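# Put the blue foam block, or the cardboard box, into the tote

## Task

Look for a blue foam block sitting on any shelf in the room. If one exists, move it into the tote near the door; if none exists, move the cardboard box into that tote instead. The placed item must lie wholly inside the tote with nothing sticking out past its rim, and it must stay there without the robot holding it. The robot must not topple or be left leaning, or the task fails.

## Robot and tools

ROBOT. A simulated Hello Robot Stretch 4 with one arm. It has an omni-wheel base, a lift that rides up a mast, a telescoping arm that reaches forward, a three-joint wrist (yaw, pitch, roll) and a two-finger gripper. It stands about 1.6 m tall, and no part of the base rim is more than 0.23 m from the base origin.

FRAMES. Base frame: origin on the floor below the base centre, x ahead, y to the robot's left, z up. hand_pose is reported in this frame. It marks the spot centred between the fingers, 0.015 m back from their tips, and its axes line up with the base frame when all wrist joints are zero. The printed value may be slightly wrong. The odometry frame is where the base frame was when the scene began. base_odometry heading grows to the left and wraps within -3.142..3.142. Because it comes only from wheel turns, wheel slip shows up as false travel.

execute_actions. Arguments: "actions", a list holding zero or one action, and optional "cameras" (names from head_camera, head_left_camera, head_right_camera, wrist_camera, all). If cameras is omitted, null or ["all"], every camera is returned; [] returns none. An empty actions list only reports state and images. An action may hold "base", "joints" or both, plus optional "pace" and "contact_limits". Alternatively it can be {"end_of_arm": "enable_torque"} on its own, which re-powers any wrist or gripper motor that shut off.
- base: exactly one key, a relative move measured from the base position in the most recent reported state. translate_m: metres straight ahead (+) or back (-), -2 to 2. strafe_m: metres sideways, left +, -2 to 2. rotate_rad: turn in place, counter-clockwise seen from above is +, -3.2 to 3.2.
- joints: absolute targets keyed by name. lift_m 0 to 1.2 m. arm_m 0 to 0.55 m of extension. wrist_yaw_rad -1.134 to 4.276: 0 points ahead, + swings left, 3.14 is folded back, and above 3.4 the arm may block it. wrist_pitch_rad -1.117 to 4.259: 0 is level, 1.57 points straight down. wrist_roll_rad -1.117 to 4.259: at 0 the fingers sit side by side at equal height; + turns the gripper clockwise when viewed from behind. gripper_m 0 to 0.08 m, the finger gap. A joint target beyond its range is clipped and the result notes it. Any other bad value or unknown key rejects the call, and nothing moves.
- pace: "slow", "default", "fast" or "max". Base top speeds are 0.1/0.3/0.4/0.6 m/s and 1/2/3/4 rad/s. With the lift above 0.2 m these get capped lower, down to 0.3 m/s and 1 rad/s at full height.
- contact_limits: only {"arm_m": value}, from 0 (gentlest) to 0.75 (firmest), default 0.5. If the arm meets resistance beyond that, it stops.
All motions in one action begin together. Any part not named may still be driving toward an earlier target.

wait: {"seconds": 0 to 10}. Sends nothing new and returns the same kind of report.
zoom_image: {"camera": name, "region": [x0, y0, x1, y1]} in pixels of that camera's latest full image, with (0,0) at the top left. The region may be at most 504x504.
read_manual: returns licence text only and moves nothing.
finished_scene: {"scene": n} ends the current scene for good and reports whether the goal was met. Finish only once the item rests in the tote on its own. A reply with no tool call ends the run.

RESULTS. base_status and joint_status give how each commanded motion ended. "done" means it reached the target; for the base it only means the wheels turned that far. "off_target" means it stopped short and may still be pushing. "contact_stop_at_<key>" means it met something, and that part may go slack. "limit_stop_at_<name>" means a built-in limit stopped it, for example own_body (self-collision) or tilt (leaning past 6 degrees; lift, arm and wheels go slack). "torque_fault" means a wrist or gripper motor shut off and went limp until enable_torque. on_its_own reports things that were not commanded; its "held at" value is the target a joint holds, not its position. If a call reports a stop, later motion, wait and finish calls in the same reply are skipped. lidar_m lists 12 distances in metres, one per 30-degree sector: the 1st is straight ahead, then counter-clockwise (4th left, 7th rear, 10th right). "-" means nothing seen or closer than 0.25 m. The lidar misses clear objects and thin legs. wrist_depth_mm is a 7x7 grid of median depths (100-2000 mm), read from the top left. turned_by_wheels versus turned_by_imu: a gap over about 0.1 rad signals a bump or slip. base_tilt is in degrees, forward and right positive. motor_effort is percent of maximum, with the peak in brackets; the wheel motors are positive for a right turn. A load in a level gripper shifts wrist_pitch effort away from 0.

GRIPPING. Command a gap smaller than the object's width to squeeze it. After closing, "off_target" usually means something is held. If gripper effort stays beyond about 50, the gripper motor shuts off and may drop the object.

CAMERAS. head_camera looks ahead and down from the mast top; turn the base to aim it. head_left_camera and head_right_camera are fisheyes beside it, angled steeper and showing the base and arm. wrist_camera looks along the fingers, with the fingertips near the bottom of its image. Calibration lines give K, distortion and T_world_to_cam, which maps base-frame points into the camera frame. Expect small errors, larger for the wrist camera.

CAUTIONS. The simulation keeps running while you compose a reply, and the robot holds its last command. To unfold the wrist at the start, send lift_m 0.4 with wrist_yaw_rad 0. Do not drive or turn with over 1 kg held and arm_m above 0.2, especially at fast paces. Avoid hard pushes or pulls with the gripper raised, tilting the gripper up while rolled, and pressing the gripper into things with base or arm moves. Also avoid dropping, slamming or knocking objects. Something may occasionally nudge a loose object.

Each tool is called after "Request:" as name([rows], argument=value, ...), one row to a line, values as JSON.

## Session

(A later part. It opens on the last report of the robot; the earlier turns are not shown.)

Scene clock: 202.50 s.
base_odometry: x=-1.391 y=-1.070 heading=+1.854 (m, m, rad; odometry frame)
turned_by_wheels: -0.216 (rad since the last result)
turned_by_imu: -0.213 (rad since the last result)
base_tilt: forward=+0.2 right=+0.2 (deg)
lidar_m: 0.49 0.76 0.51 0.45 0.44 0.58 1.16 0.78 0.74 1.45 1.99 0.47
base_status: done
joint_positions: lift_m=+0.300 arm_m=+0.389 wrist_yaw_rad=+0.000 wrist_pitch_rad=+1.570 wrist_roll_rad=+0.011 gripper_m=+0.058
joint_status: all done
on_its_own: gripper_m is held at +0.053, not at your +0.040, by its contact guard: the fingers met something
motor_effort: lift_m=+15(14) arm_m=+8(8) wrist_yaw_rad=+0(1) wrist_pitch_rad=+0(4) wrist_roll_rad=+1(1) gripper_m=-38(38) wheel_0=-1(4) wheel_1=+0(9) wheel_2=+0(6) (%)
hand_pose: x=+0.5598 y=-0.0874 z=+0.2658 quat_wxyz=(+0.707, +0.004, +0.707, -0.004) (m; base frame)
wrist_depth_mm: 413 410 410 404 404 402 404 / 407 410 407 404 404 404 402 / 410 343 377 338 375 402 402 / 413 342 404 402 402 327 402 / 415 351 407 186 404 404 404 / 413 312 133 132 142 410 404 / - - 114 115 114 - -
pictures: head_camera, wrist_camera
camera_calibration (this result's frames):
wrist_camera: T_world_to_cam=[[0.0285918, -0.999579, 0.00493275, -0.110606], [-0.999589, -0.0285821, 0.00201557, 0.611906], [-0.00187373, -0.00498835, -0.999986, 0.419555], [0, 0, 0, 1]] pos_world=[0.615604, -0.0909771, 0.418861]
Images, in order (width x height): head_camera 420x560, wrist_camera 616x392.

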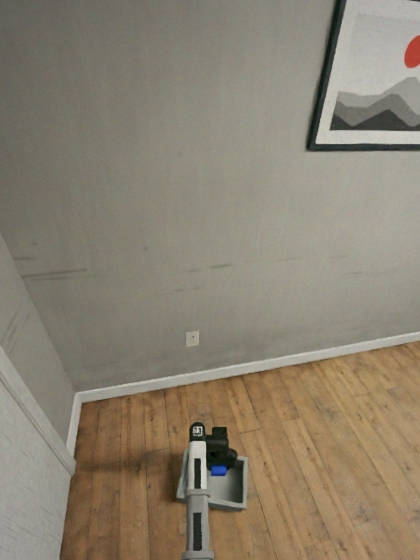

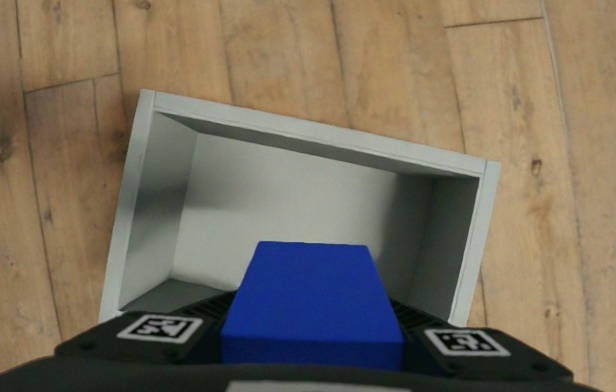

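Request:
execute_actions([
  {"joints":{"arm_m":0.405,"lift_m":0.093}},
], cameras=["wrist_camera"])

Request:
execute_actions([
  {"joints":{"gripper_m":0.08}},
], cameras=[])

Request:
execute_actions([
  {"joints":{"lift_m":0.3},"pace":"fast"},
], cameras=["wrist_camera"])

Scene clock: 218.50 s.
base_odometry: x=-1.391 y=-1.070 heading=+1.854 (m, m, rad; odometry frame)
turned_by_wheels: +0.000 (rad since the last result)
turned_by_imu: +0.000 (rad since the last result)
base_tilt: forward=+0.1 right=+0.3 (deg)
lidar_m: 0.46 0.75 0.52 0.44 0.45 0.59 1.19 0.81 0.73 1.45 1.97 0.46
base_status: not commanded
joint_positions: lift_m=+0.094 arm_m=+0.404 wrist_yaw_rad=+0.000 wrist_pitch_rad=+1.570 wrist_roll_rad=+0.011 gripper_m=+0.058
joint_status: all done
on_its_own: gripper_m is held at +0.053, not at your +0.040, by its contact guard: the fingers met something
motor_effort: lift_m=+4(14) arm_m=+7(7) wrist_yaw_rad=-1(2) wrist_pitch_rad=+0(9) wrist_roll_rad=+0(1) gripper_m=-36(37) wheel_0=+0(1) wheel_1=+0(1) wheel_2=+2(2) (%)
hand_pose: x=+0.5748 y=-0.0874 z=+0.0598 quat_wxyz=(+0.707, +0.004, +0.707, -0.004) (m; base frame)
wrist_depth_mm: - - 211 210 209 209 208 / 145 130 110 - - 208 208 / 180 208 208 157 128 110 - / 189 209 208 207 207 206 187 / 198 208 208 193 207 206 193 / 206 209 133 131 142 207 186 / - - 114 114 113 - -
pictures: wrist_camera
camera_calibration (this result's frames):
wrist_camera: T_world_to_cam=[[0.0287889, -0.999573, 0.00492286, -0.110132], [-0.999583, -0.0287775, 0.00236376, 0.627308], [-0.00222108, -0.00498885, -0.999985, 0.213714], [0, 0, 0, 1]] pos_world=[0.630691, -0.0909661, 0.21277]
Images, in order (width x height): wrist_camera 616x392.

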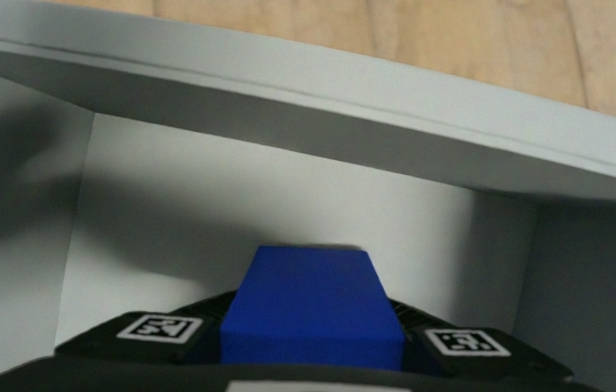

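Scene clock: 219.43 s.
base_odometry: x=-1.391 y=-1.070 heading=+1.854 (m, m, rad; odometry frame)
turned_by_wheels: +0.000 (rad since the last result)
turned_by_imu: +0.000 (rad since the last result)
base_tilt: forward=+0.2 right=+0.2 (deg)
lidar_m: 0.47 0.78 0.52 0.45 0.43 0.59 1.15 0.79 0.77 1.43 1.96 0.47
base_status: not commanded
joint_positions: lift_m=+0.093 arm_m=+0.404 wrist_yaw_rad=+0.000 wrist_pitch_rad=+1.570 wrist_roll_rad=+0.011 gripper_m=+0.080
joint_status: all done
motor_effort: lift_m=+15(15) arm_m=+6(7) wrist_yaw_rad=-1(4) wrist_pitch_rad=+1(10) wrist_roll_rad=-1(2) gripper_m=+1(37) wheel_0=+0(0) wheel_1=+1(0) wheel_2=+1(1) (%)
hand_pose: x=+0.5750 y=-0.0874 z=+0.0588 quat_wxyz=(+0.707, +0.004, +0.707, -0.004) (m; base frame)
wrist_depth_mm: - - - - 200 200 - / 150 130 116 - - - - / 181 201 200 170 135 118 - / 190 201 200 200 200 198 187 / 199 201 201 141 199 199 192 / 202 202 111 111 110 199 185 / - - 111 111 111 - -
pictures: none
No camera images: the call's "cameras" was empty. Leave "cameras" out to get every camera's image.

Scene clock: 221.00 s.
base_odometry: x=-1.391 y=-1.070 heading=+1.854 (m, m, rad; odometry frame)
turned_by_wheels: +0.000 (rad since the last result)
turned_by_imu: +0.000 (rad since the last result)
base_tilt: forward=+0.1 right=+0.3 (deg)
lidar_m: 0.47 0.75 0.51 0.45 0.44 0.59 1.15 0.81 0.76 1.46 1.95 0.48
base_status: not commanded
joint_positions: lift_m=+0.300 arm_m=+0.404 wrist_yaw_rad=+0.000 wrist_pitch_rad=+1.570 wrist_roll_rad=+0.011 gripper_m=+0.080
joint_status: all done
motor_effort: lift_m=+22(25) arm_m=+6(6) wrist_yaw_rad=+0(0) wrist_pitch_rad=+0(1) wrist_roll_rad=+1(3) gripper_m=+2(2) wheel_0=+0(0) wheel_1=+1(1) wheel_2=+1(1) (%)
hand_pose: x=+0.5750 y=-0.0874 z=+0.2653 quat_wxyz=(+0.707, +0.004, +0.707, -0.004) (m; base frame)
wrist_depth_mm: 410 407 402 402 404 402 399 / 407 407 407 407 404 404 402 / 413 410 364 404 404 404 402 / 413 349 407 402 404 349 404 / 413 349 404 317 402 336 404 / 413 291 349 404 404 315 404 / - - 150 336 327 - -
pictures: wrist_camera
camera_calibration (this result's frames):
wrist_camera: T_world_to_cam=[[0.0284873, -0.999582, 0.0049309, -0.110977], [-0.999592, -0.0284773, 0.00208063, 0.62708], [-0.00193934, -0.00498816, -0.999986, 0.419073], [0, 0, 0, 1]] pos_world=[0.630798, -0.090983, 0.418309]
Images, in order (width x height): wrist_camera 616x392.

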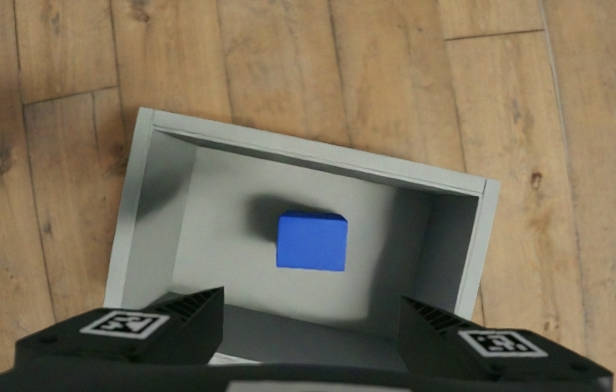

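Request:
finished_scene(scene=1)

The scene is finished: the task was done.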